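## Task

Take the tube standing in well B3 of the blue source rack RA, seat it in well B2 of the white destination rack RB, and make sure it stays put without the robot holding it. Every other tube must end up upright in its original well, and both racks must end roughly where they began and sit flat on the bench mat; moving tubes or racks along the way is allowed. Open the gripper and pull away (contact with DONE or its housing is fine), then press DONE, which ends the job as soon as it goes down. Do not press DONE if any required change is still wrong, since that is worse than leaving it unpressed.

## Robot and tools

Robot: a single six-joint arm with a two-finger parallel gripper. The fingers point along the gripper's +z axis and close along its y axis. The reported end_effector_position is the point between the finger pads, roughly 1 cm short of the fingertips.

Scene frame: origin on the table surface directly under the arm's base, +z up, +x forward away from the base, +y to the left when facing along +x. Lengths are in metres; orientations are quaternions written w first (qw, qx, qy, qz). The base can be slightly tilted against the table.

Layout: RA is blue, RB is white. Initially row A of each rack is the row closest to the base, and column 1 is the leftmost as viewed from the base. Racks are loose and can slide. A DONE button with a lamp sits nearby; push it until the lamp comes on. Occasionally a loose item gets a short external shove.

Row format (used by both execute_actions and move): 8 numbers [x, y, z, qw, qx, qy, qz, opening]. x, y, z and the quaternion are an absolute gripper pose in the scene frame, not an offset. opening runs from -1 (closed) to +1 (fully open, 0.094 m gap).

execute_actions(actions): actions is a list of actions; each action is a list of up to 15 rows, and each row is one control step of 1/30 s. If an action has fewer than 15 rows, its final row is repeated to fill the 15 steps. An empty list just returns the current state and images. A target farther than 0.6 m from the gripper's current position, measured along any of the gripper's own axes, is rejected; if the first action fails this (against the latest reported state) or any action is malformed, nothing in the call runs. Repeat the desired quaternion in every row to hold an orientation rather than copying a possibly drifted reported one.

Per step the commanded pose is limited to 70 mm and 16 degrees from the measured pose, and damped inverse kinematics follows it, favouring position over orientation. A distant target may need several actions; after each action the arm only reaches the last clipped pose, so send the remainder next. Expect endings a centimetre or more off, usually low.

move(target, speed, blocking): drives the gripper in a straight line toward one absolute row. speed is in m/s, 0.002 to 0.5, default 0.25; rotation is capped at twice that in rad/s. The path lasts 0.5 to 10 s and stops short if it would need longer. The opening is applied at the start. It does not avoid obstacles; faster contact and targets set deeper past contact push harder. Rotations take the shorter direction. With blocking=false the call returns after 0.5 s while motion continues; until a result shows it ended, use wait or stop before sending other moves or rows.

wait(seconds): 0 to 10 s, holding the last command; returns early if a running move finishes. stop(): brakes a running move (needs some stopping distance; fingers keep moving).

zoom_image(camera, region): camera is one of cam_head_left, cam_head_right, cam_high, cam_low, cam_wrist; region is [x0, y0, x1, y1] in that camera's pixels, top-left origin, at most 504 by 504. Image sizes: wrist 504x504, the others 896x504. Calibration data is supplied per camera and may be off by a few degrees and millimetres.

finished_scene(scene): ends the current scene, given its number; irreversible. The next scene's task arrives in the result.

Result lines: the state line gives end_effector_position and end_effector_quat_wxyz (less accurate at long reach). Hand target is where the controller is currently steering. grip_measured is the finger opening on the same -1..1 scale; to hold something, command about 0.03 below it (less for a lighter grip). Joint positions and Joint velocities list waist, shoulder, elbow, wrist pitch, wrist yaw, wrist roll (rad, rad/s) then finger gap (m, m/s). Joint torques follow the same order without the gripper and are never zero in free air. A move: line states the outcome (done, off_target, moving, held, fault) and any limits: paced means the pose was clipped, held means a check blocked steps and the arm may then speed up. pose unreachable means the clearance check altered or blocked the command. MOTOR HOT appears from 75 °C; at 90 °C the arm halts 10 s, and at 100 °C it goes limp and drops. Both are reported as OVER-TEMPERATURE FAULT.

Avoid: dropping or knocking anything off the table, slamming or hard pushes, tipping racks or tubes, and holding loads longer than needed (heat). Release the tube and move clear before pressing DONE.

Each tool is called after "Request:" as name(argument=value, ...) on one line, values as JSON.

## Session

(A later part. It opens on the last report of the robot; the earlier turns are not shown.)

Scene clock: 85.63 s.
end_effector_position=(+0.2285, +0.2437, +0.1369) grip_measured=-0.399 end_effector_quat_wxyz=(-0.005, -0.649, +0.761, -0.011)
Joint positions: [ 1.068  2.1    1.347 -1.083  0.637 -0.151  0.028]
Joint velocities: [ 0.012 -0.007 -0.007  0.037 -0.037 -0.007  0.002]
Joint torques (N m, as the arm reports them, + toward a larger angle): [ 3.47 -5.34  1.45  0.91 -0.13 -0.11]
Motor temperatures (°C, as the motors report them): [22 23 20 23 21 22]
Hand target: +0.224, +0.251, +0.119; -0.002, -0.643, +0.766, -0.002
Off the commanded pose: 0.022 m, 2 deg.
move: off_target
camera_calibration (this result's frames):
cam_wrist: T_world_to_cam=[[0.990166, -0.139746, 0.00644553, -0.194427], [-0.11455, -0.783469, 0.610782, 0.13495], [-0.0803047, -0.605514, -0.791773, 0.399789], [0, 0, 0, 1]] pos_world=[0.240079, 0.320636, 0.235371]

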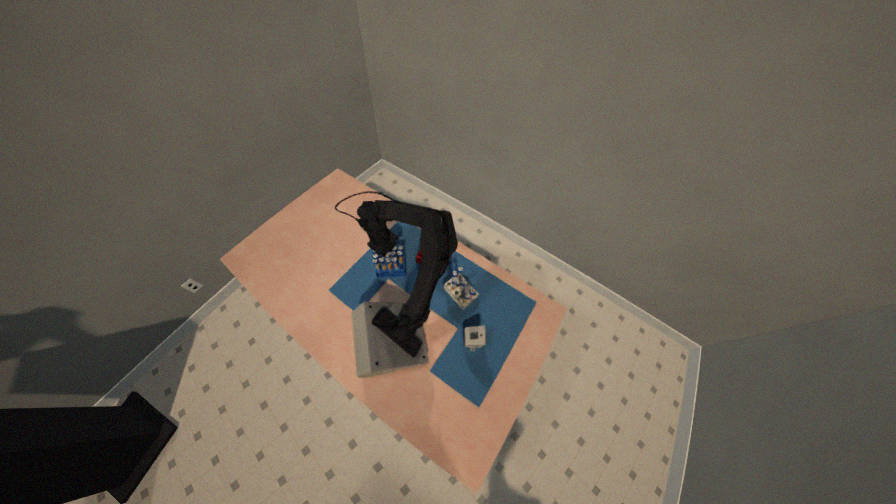

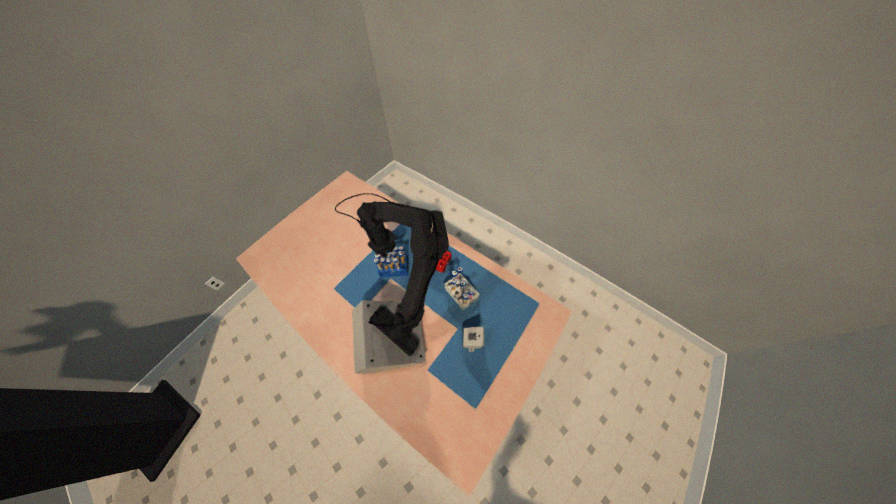

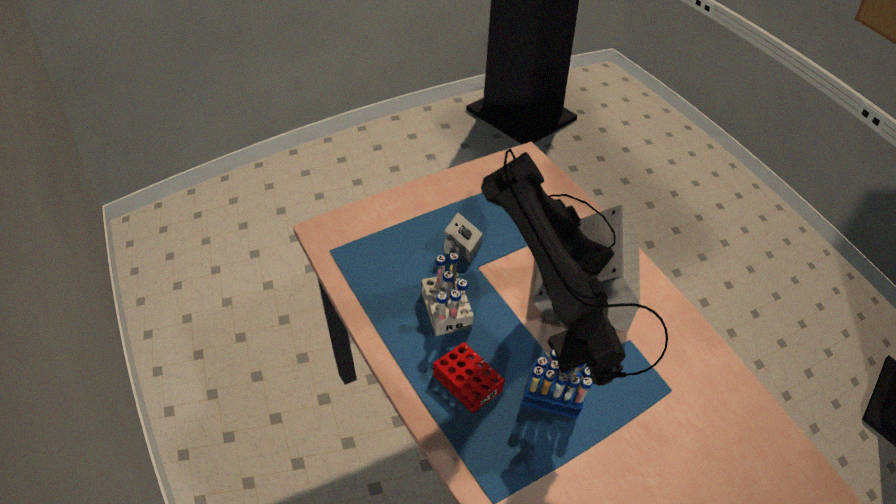

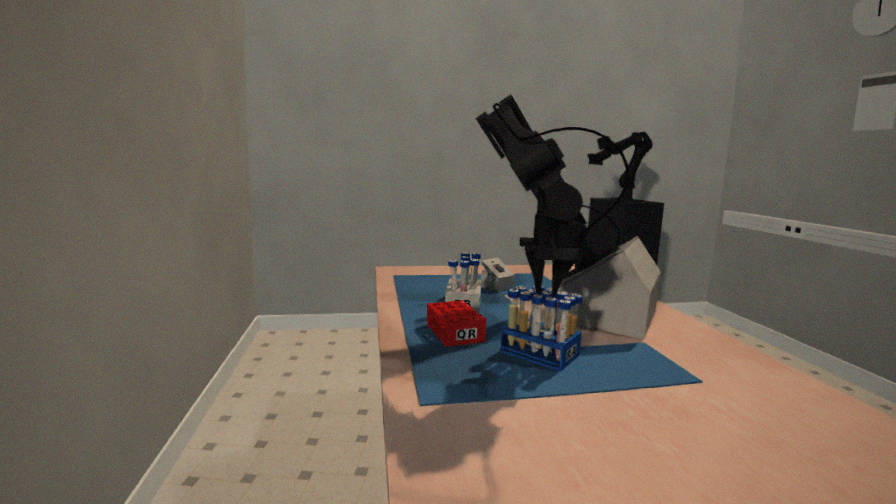

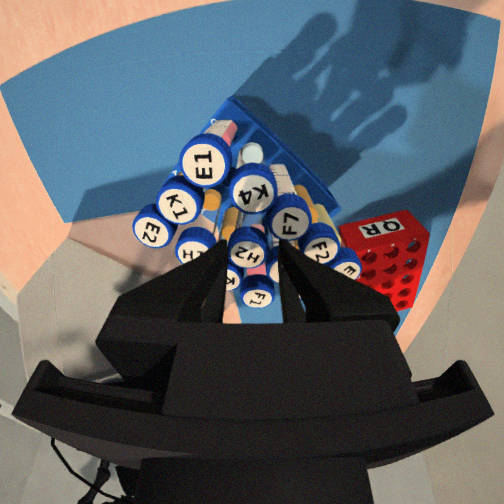

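Request:
move(target=[0.224,0.25,0.18,0,0.301,-0.954,0,-0.36], speed=0.06)

Request:
move(target=[0.223,0.251,0.143,0,0.301,-0.954,0,-0.36], speed=0.03)

Request:
zoom_image(camera="cam_wrist", region=[150,150,350,330])

Scene clock: 101.87 s.
end_effector_position=(+0.2226, +0.2421, +0.1650) grip_measured=-0.361 end_effector_quat_wxyz=(-0.016, -0.305, +0.952, -0.013)
Joint positions: [ 1.116  2.098  1.434 -1.228  0.599  0.709  0.03 ]
Joint velocities: [ 0.017 -0.002 -0.007 -0.037 -0.037 -0.007 -0.001]
Joint torques (N m, as the arm reports them, + toward a larger angle): [ 7.26 -8.2   6.19 -0.11  0.    0.05]
Motor temperatures (°C, as the motors report them): [22 23 20 23 21 22]
Hand target: +0.224, +0.250, +0.180; -0.001, -0.301, +0.954, +0.002
Off the commanded pose: 0.017 m, 2 deg.
move: off_target
camera_calibration (this result's frames):
cam_wrist: T_world_to_cam=[[0.596286, -0.802689, 0.0115374, 0.058342], [-0.631721, -0.460315, 0.623729, 0.150639], [-0.49535, -0.379209, -0.781555, 0.45648], [0, 0, 0, 1]] pos_world=[0.286491, 0.289273, 0.262133]

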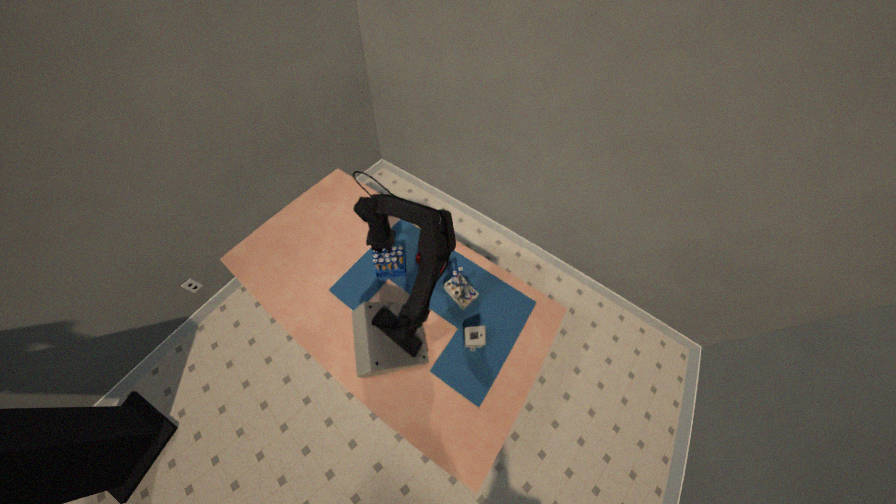

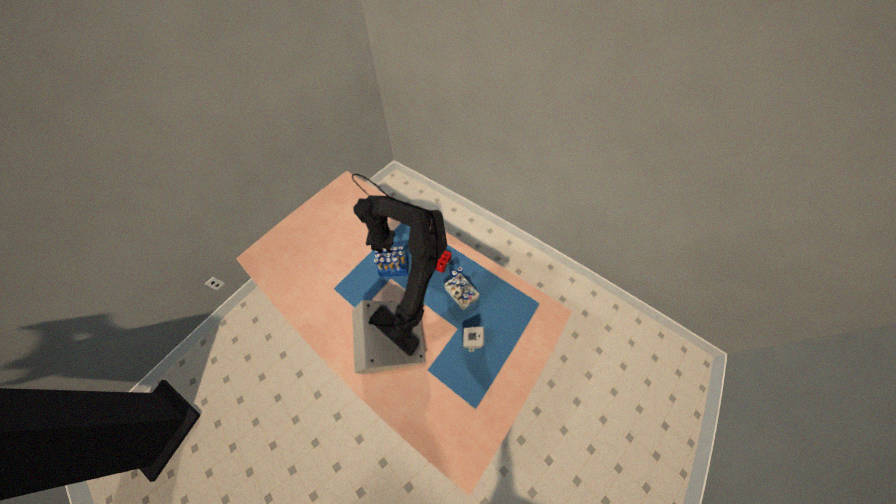

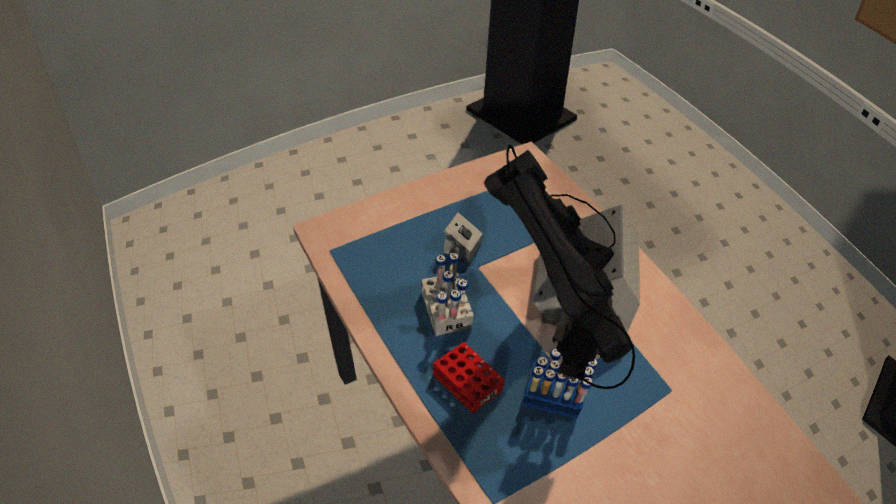

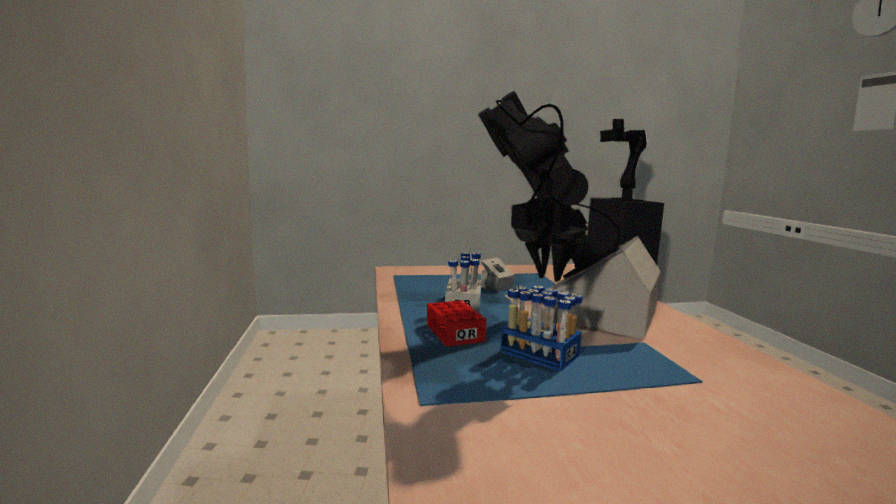

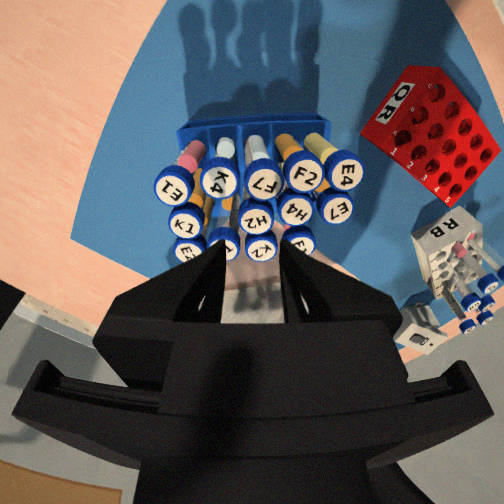

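Scene clock: 103.10 s.
end_effector_position=(+0.2231, +0.2474, +0.1440) grip_measured=-0.361 end_effector_quat_wxyz=(-0.009, -0.295, +0.955, -0.002)
Joint positions: [ 1.084  2.098  1.365 -1.104  0.607  0.674  0.03 ]
Joint velocities: [-0.012  0.007  0.002 -0.007 -0.022 -0.022  0.001]
Joint torques (N m, as the arm reports them, + toward a larger angle): [ 5.53 -7.08  3.72  0.19  0.09 -0.1 ]
Motor temperatures (°C, as the motors report them): [22 23 20 23 21 22]
Hand target: +0.223, +0.251, +0.143; -0.000, -0.301, +0.954, -0.001
Off the commanded pose: 0.004 m, 1 deg.
move: done
camera_calibration (this result's frames):
cam_wrist: T_world_to_cam=[[0.579561, -0.814909, -0.00564709, 0.0716989], [-0.645186, -0.463065, 0.607706, 0.172434], [-0.49784, -0.348559, -0.794142, 0.437135], [0, 0, 0, 1]] pos_world=[0.287321, 0.290644, 0.242763]

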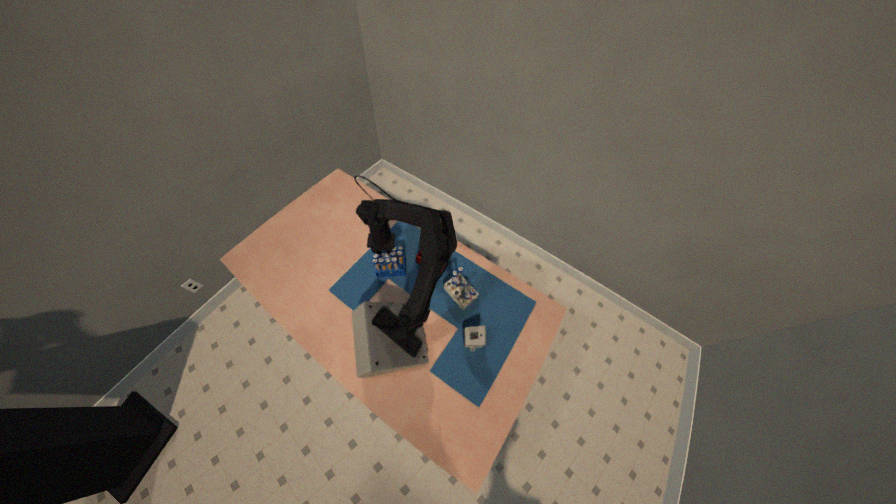

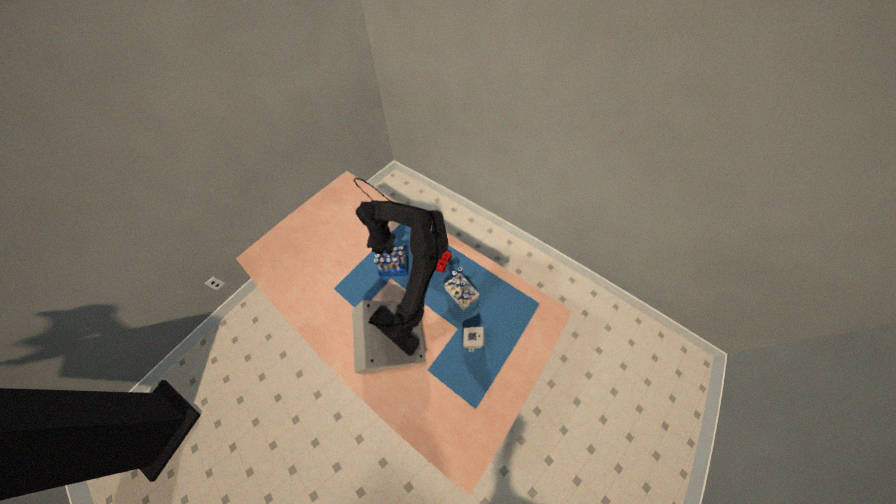

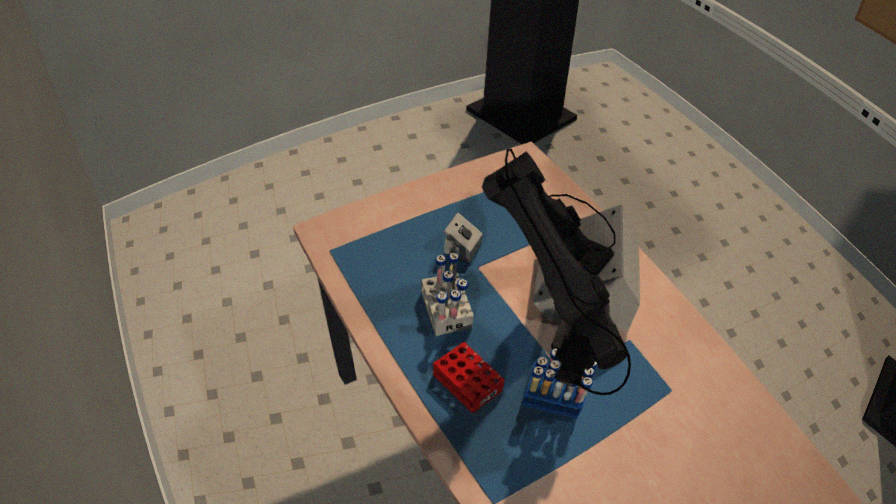

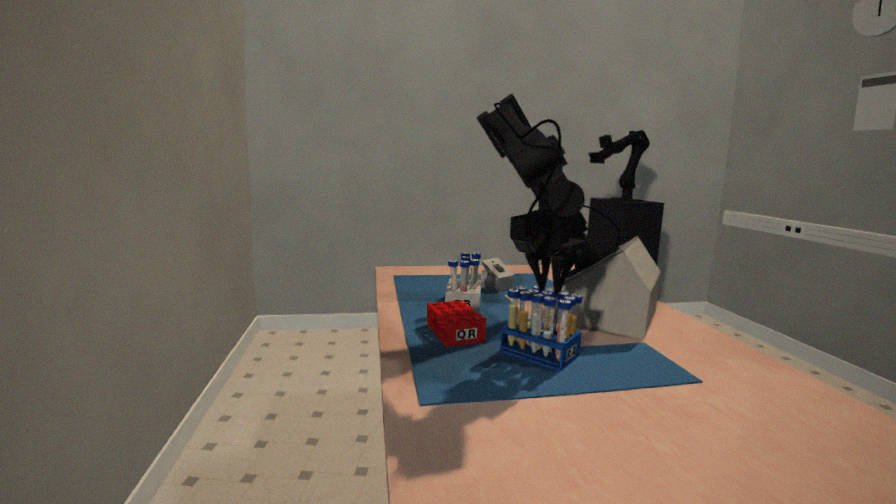

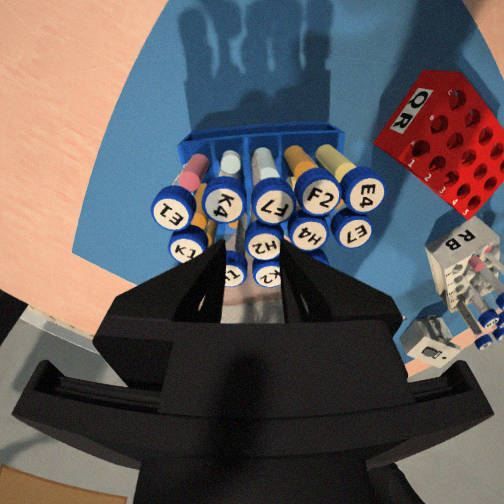

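Region (150, 150, 350, 330) of cam_wrist's 504x504 image, scaled by 2.520, with more detail than that image has; it fills the top 454 rows of this view, and the rest is white.

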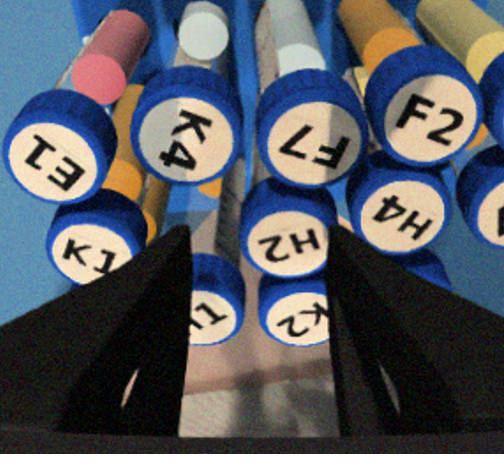

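Request:
move(target=[0.231,0.254,0.165,0,0.342,-0.94,0,-0.36], speed=0.05)

Request:
move(target=[0.231,0.254,0.139,0,0.342,-0.94,0,-0.36], speed=0.03)

Request:
zoom_image(camera="cam_wrist", region=[150,150,350,330])

Scene clock: 111.03 s.
end_effector_position=(+0.2320, +0.2453, +0.1548) grip_measured=-0.361 end_effector_quat_wxyz=(-0.012, -0.327, +0.945, -0.005)
Joint positions: [ 1.08   2.098  1.422 -1.17   0.607  0.61   0.03 ]
Joint velocities: [ 0.012 -0.002 -0.007 -0.051  0.022 -0.051  0.001]
Joint torques (N m, as the arm reports them, + toward a larger angle): [ 7.37 -6.81  6.03 -0.03  0.03 -0.08]
Motor temperatures (°C, as the motors report them): [22 23 20 23 21 22]
Hand target: +0.231, +0.254, +0.165; +0.000, -0.342, +0.940, +0.001
Off the commanded pose: 0.013 m, 2 deg.
move: off_target
camera_calibration (this result's frames):
cam_wrist: T_world_to_cam=[[0.632558, -0.774509, -0.00238782, 0.0422608], [-0.610302, -0.500341, 0.614158, 0.170707], [-0.476866, -0.387034, -0.789179, 0.453227], [0, 0, 0, 1]] pos_world=[0.293579, 0.293557, 0.252937]

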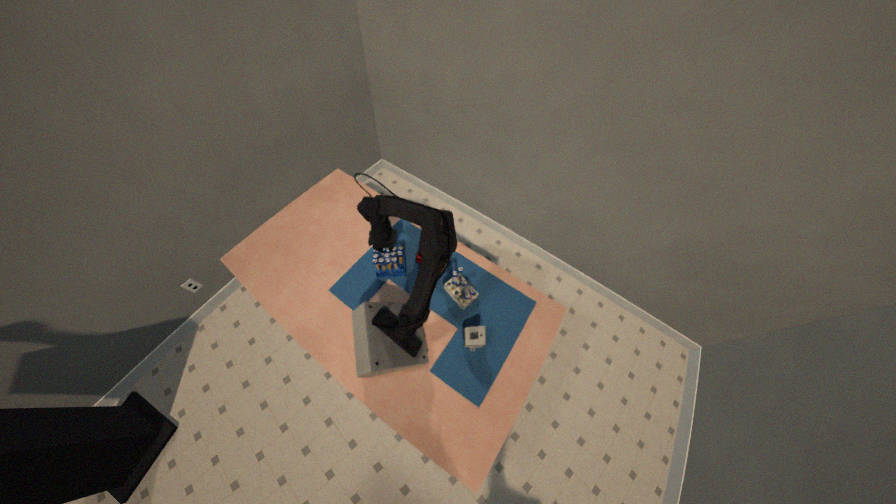

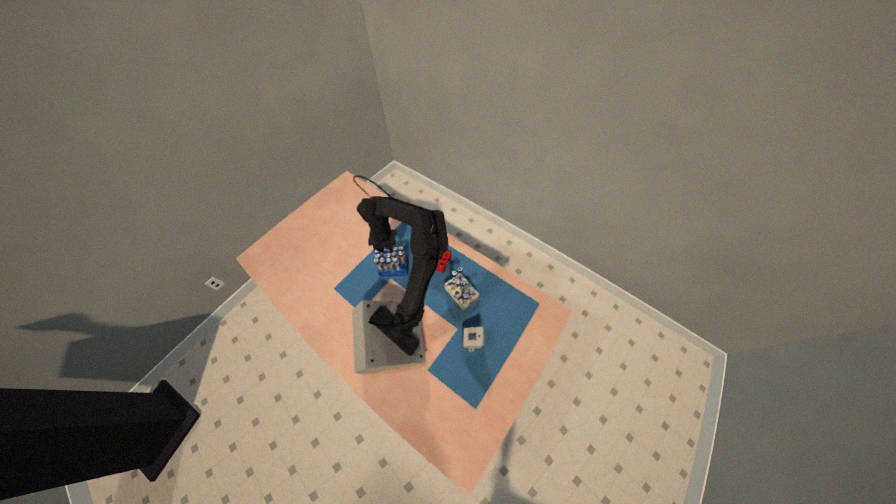

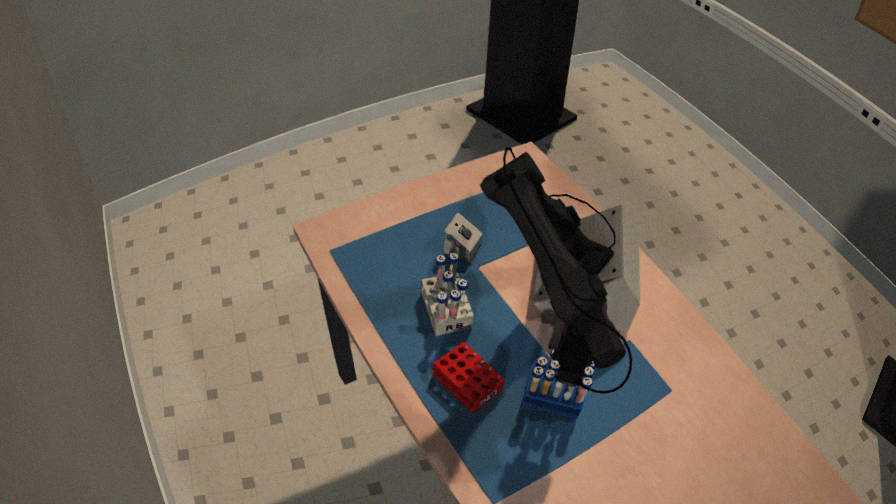

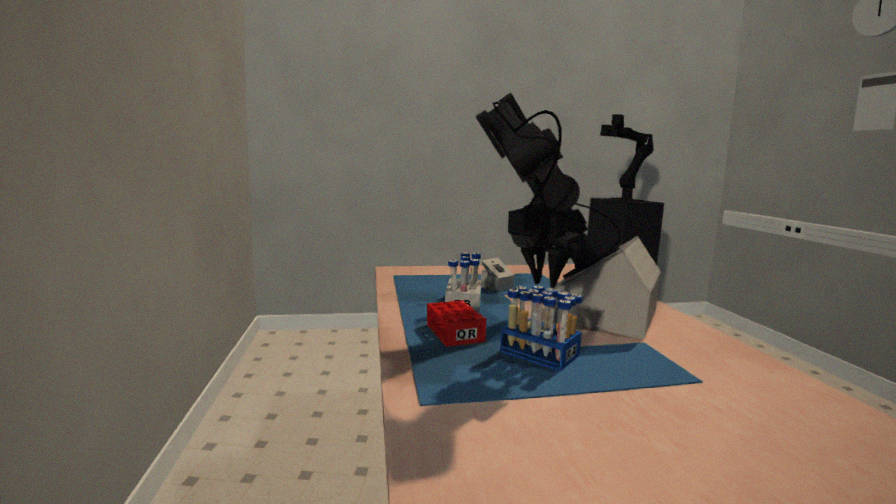

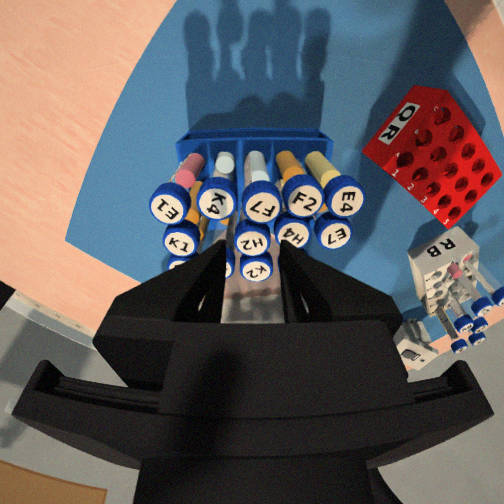

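Scene clock: 112.07 s.
end_effector_position=(+0.2307, +0.2498, +0.1393) grip_measured=-0.361 end_effector_quat_wxyz=(-0.010, -0.337, +0.942, -0.002)
Joint positions: [ 1.062  2.114  1.385 -1.096  0.613  0.562  0.03 ]
Joint velocities: [-0.002  0.007 -0.022 -0.022 -0.007 -0.081 -0.001]
Joint torques (N m, as the arm reports them, + toward a larger angle): [ 5.72 -7.24  3.69  0.21  0.11 -0.11]
Motor temperatures (°C, as the motors report them): [22 23 20 23 21 22]
Hand target: +0.231, +0.254, +0.139; -0.000, -0.341, +0.940, -0.000
Off the commanded pose: 0.004 m, 1 deg.
move: done
camera_calibration (this result's frames):
cam_wrist: T_world_to_cam=[[0.648373, -0.761299, -0.00603419, 0.0400861], [-0.601464, -0.517074, 0.608996, 0.184535], [-0.466748, -0.391227, -0.793151, 0.441388], [0, 0, 0, 1]] pos_world=[0.291017, 0.298619, 0.237948]

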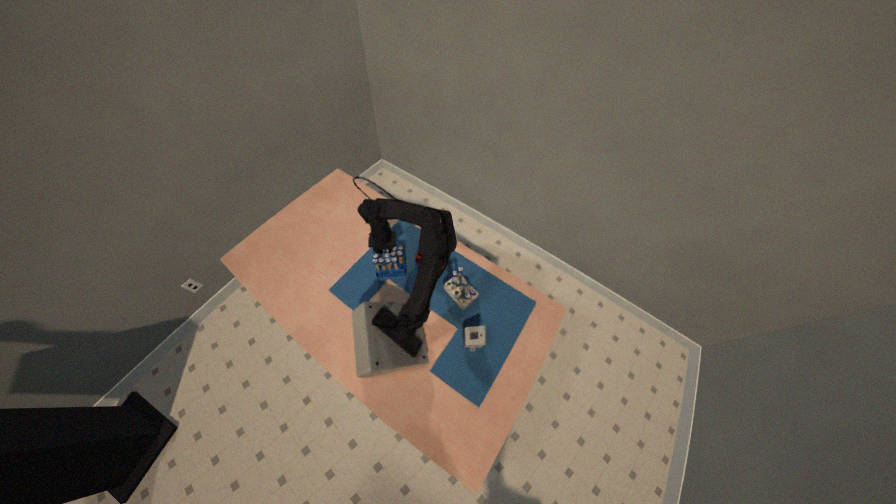

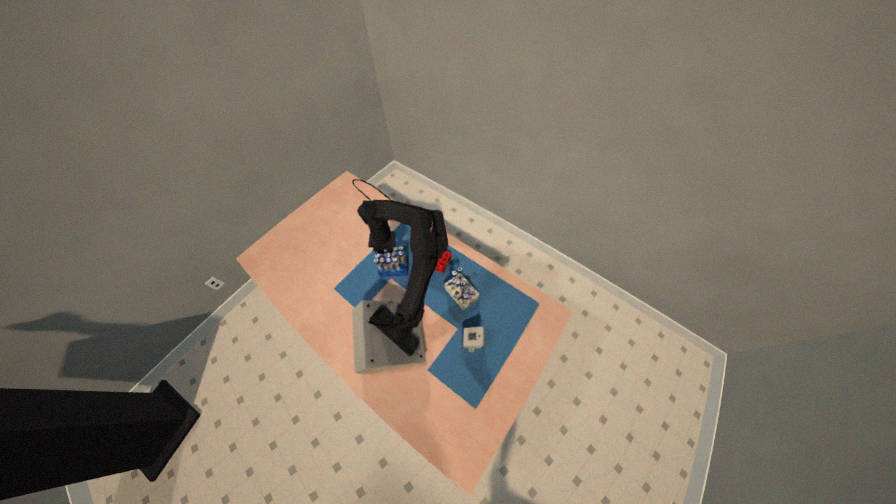

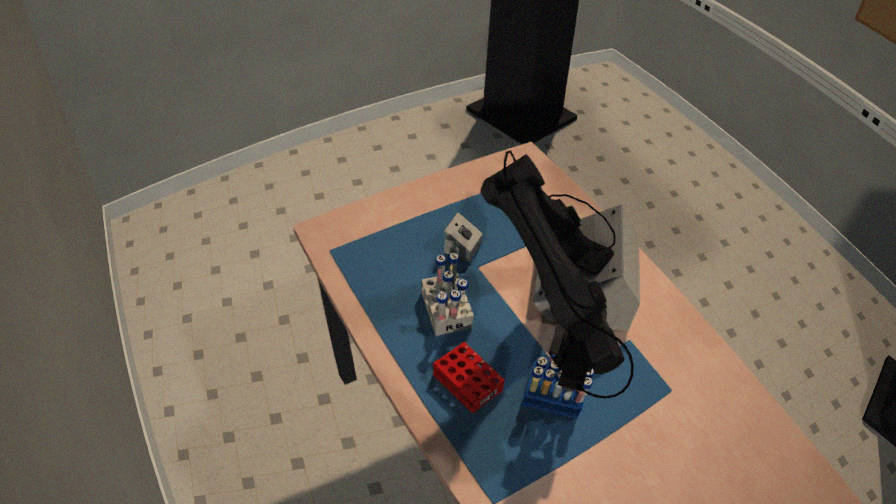

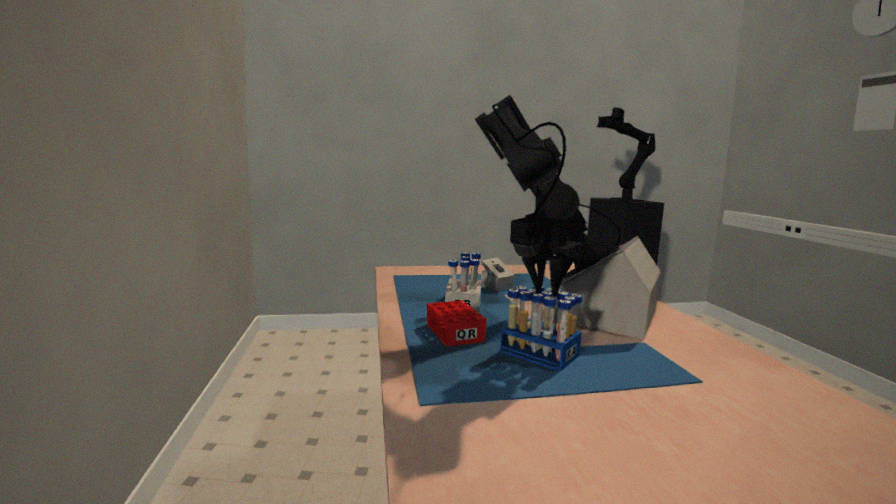

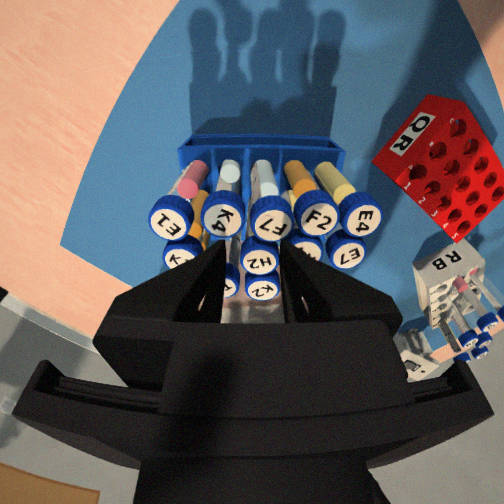

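Region (150, 150, 350, 330) of cam_wrist's 504x504 image, scaled by 2.520, with more detail than that image has; it fills the top 454 rows of this view, and the rest is white.

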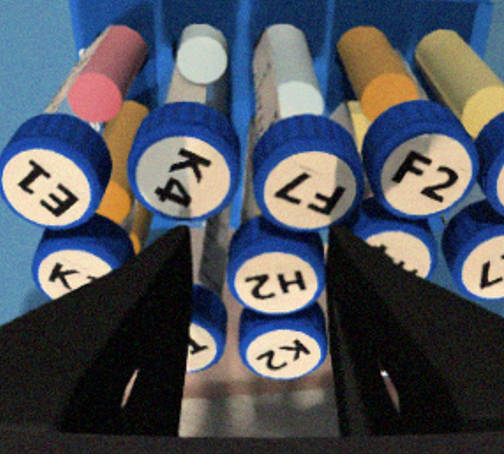

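Well aligned; descend.

Request:
move(target=[0.230,0.255,0.118,0,0.342,-0.94,0,-0.36], speed=0.015)

Scene clock: 116.13 s.
end_effector_position=(+0.2336, +0.2496, +0.1362) grip_measured=-0.361 end_effector_quat_wxyz=(-0.003, -0.346, +0.938, -0.005)
Joint positions: [ 1.055  2.114  1.376 -1.078  0.627  0.533  0.03 ]
Joint velocities: [ 0.007 -0.012  0.022  0.007 -0.007 -0.081  0.001]
Joint torques (N m, as the arm reports them, + toward a larger angle): [ 3.84 -5.92  1.06  0.78  0.02 -0.14]
Motor temperatures (°C, as the motors report them): [22 23 20 23 21 22]
Hand target: +0.230, +0.254, +0.119; -0.001, -0.342, +0.940, -0.002
Off the commanded pose: 0.019 m, 1 deg.
move: off_target
camera_calibration (this result's frames):
cam_wrist: T_world_to_cam=[[0.662753, -0.748832, 0.00319928, 0.0302807], [-0.599833, -0.528315, 0.600902, 0.191646], [-0.448284, -0.400169, -0.799316, 0.438965], [0, 0, 0, 1]] pos_world=[0.291668, 0.299584, 0.235615]

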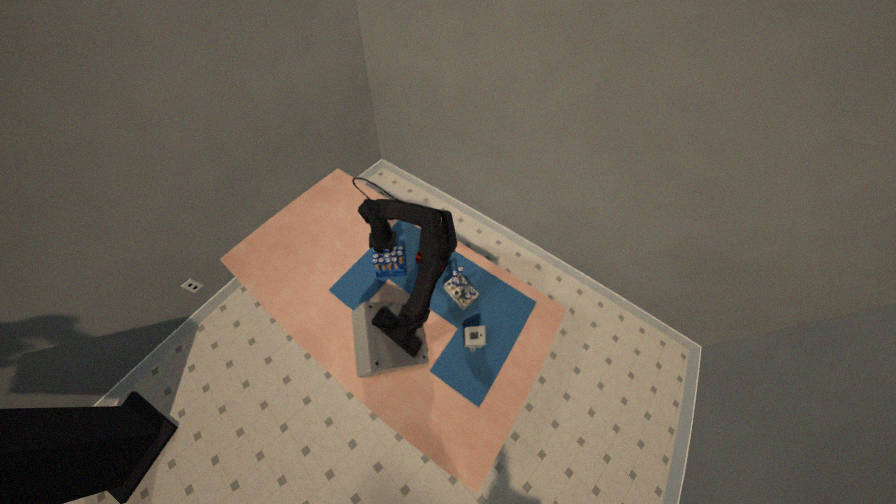

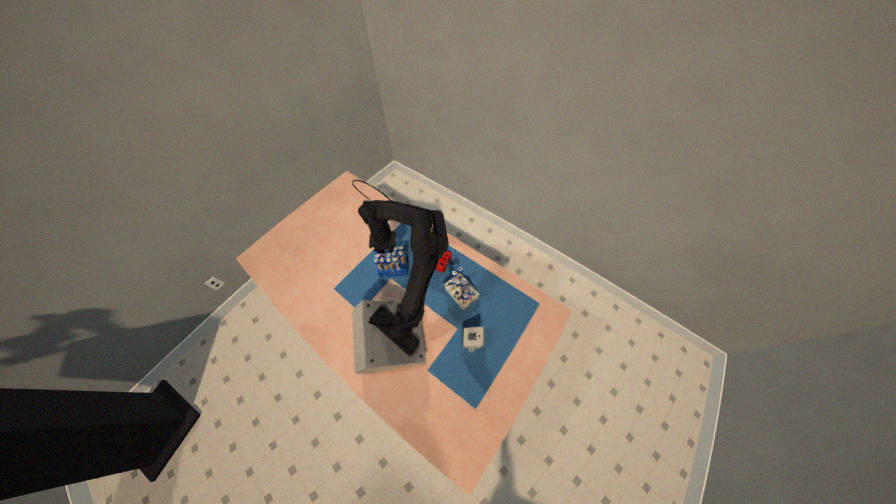

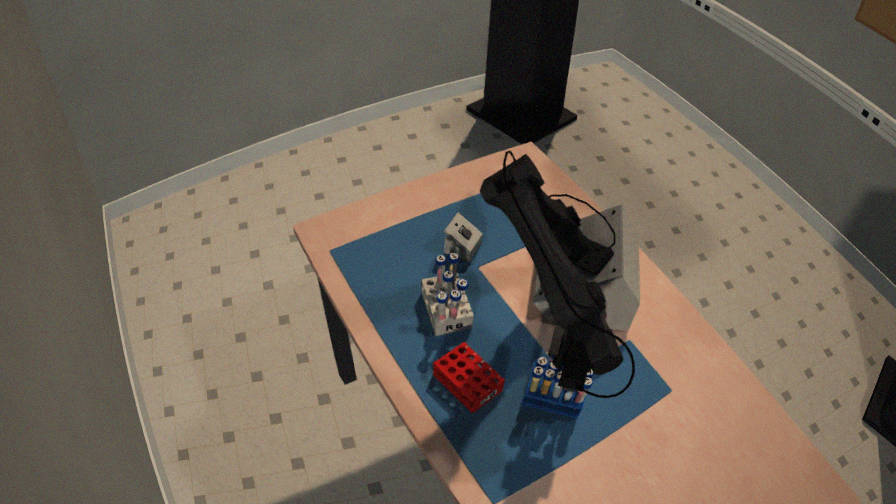

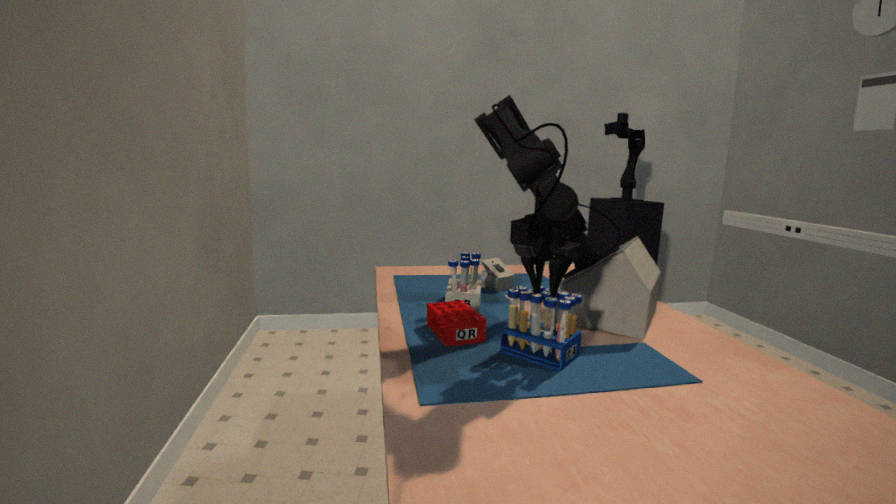

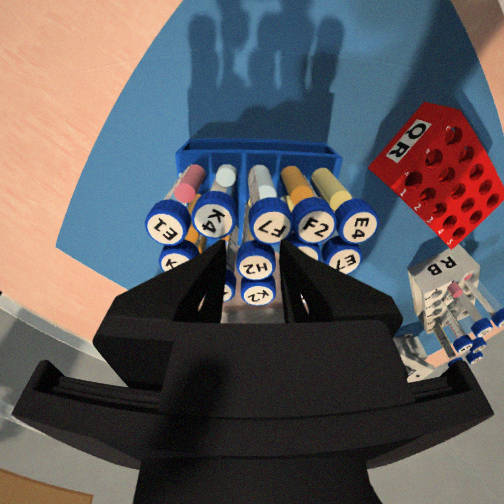

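Request:
move(target=[0.230,0.255,0.124,0,0.342,-0.94,0,-0.46], speed=0.015)

Scene clock: 122.47 s.
end_effector_position=(+0.2352, +0.2490, +0.1368) grip_measured=-0.458 end_effector_quat_wxyz=(+0.001, -0.346, +0.938, -0.007)
Joint positions: [ 1.056  2.112  1.376 -1.079  0.637  0.533  0.025]
Joint velocities: [ 0.037 -0.012 -0.012  0.007 -0.022 -0.022 -0.002]
Joint torques (N m, as the arm reports them, + toward a larger angle): [ 4.39 -6.2   2.13  0.59 -0.12 -0.08]
Motor temperatures (°C, as the motors report them): [22 23 20 23 21 22]
Hand target: +0.230, +0.254, +0.125; -0.001, -0.342, +0.940, -0.001
Off the commanded pose: 0.015 m, 1 deg.
move: off_target
camera_calibration (this result's frames):
cam_wrist: T_world_to_cam=[[0.663166, -0.748394, 0.0108093, 0.0275056], [-0.604985, -0.527473, 0.59646, 0.193568], [-0.440686, -0.402092, -0.80257, 0.439041], [0, 0, 0, 1]] pos_world=[0.292344, 0.299222, 0.236608]

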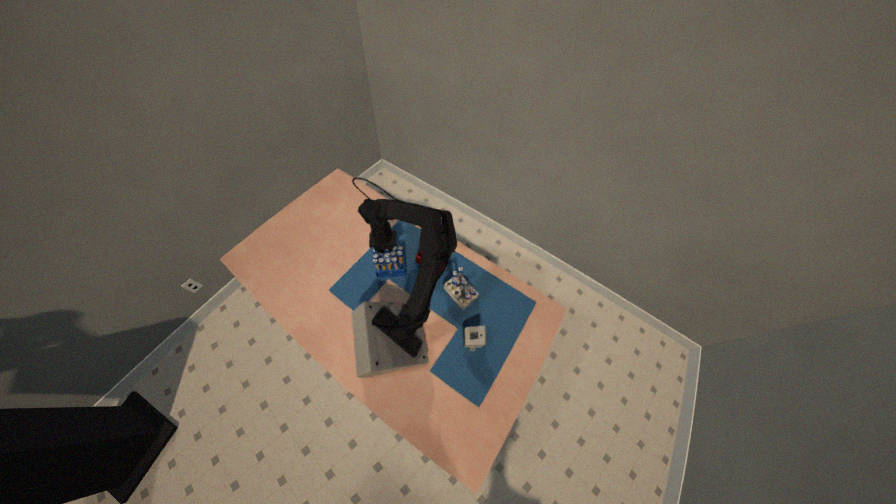

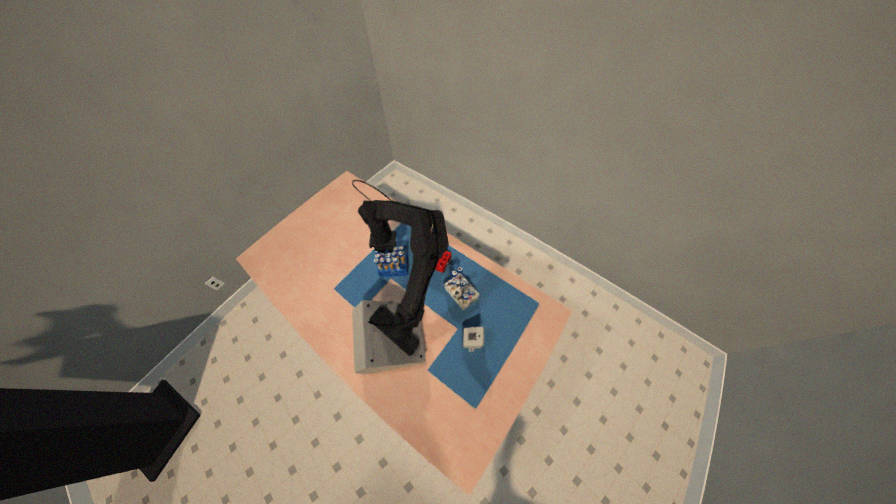

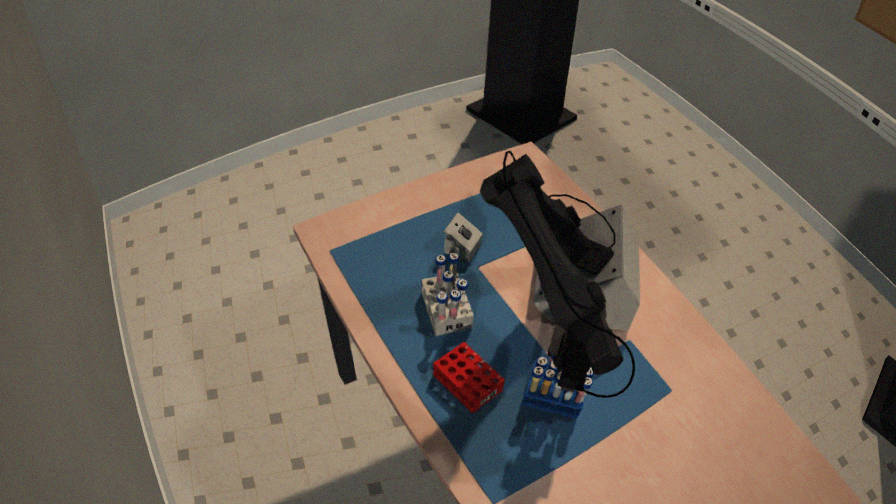

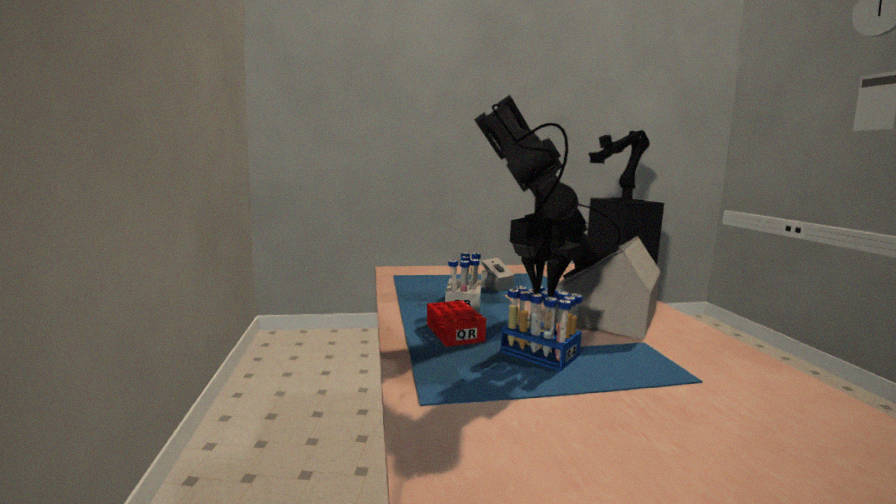

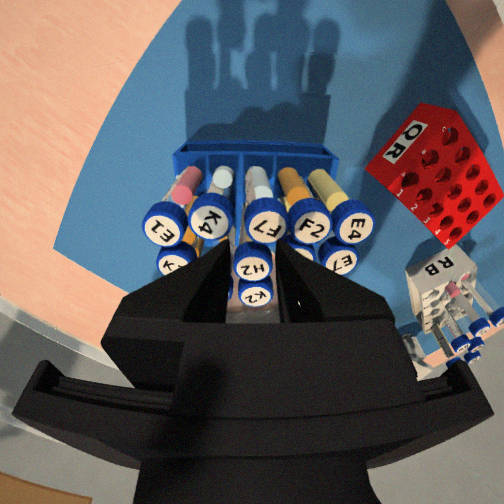

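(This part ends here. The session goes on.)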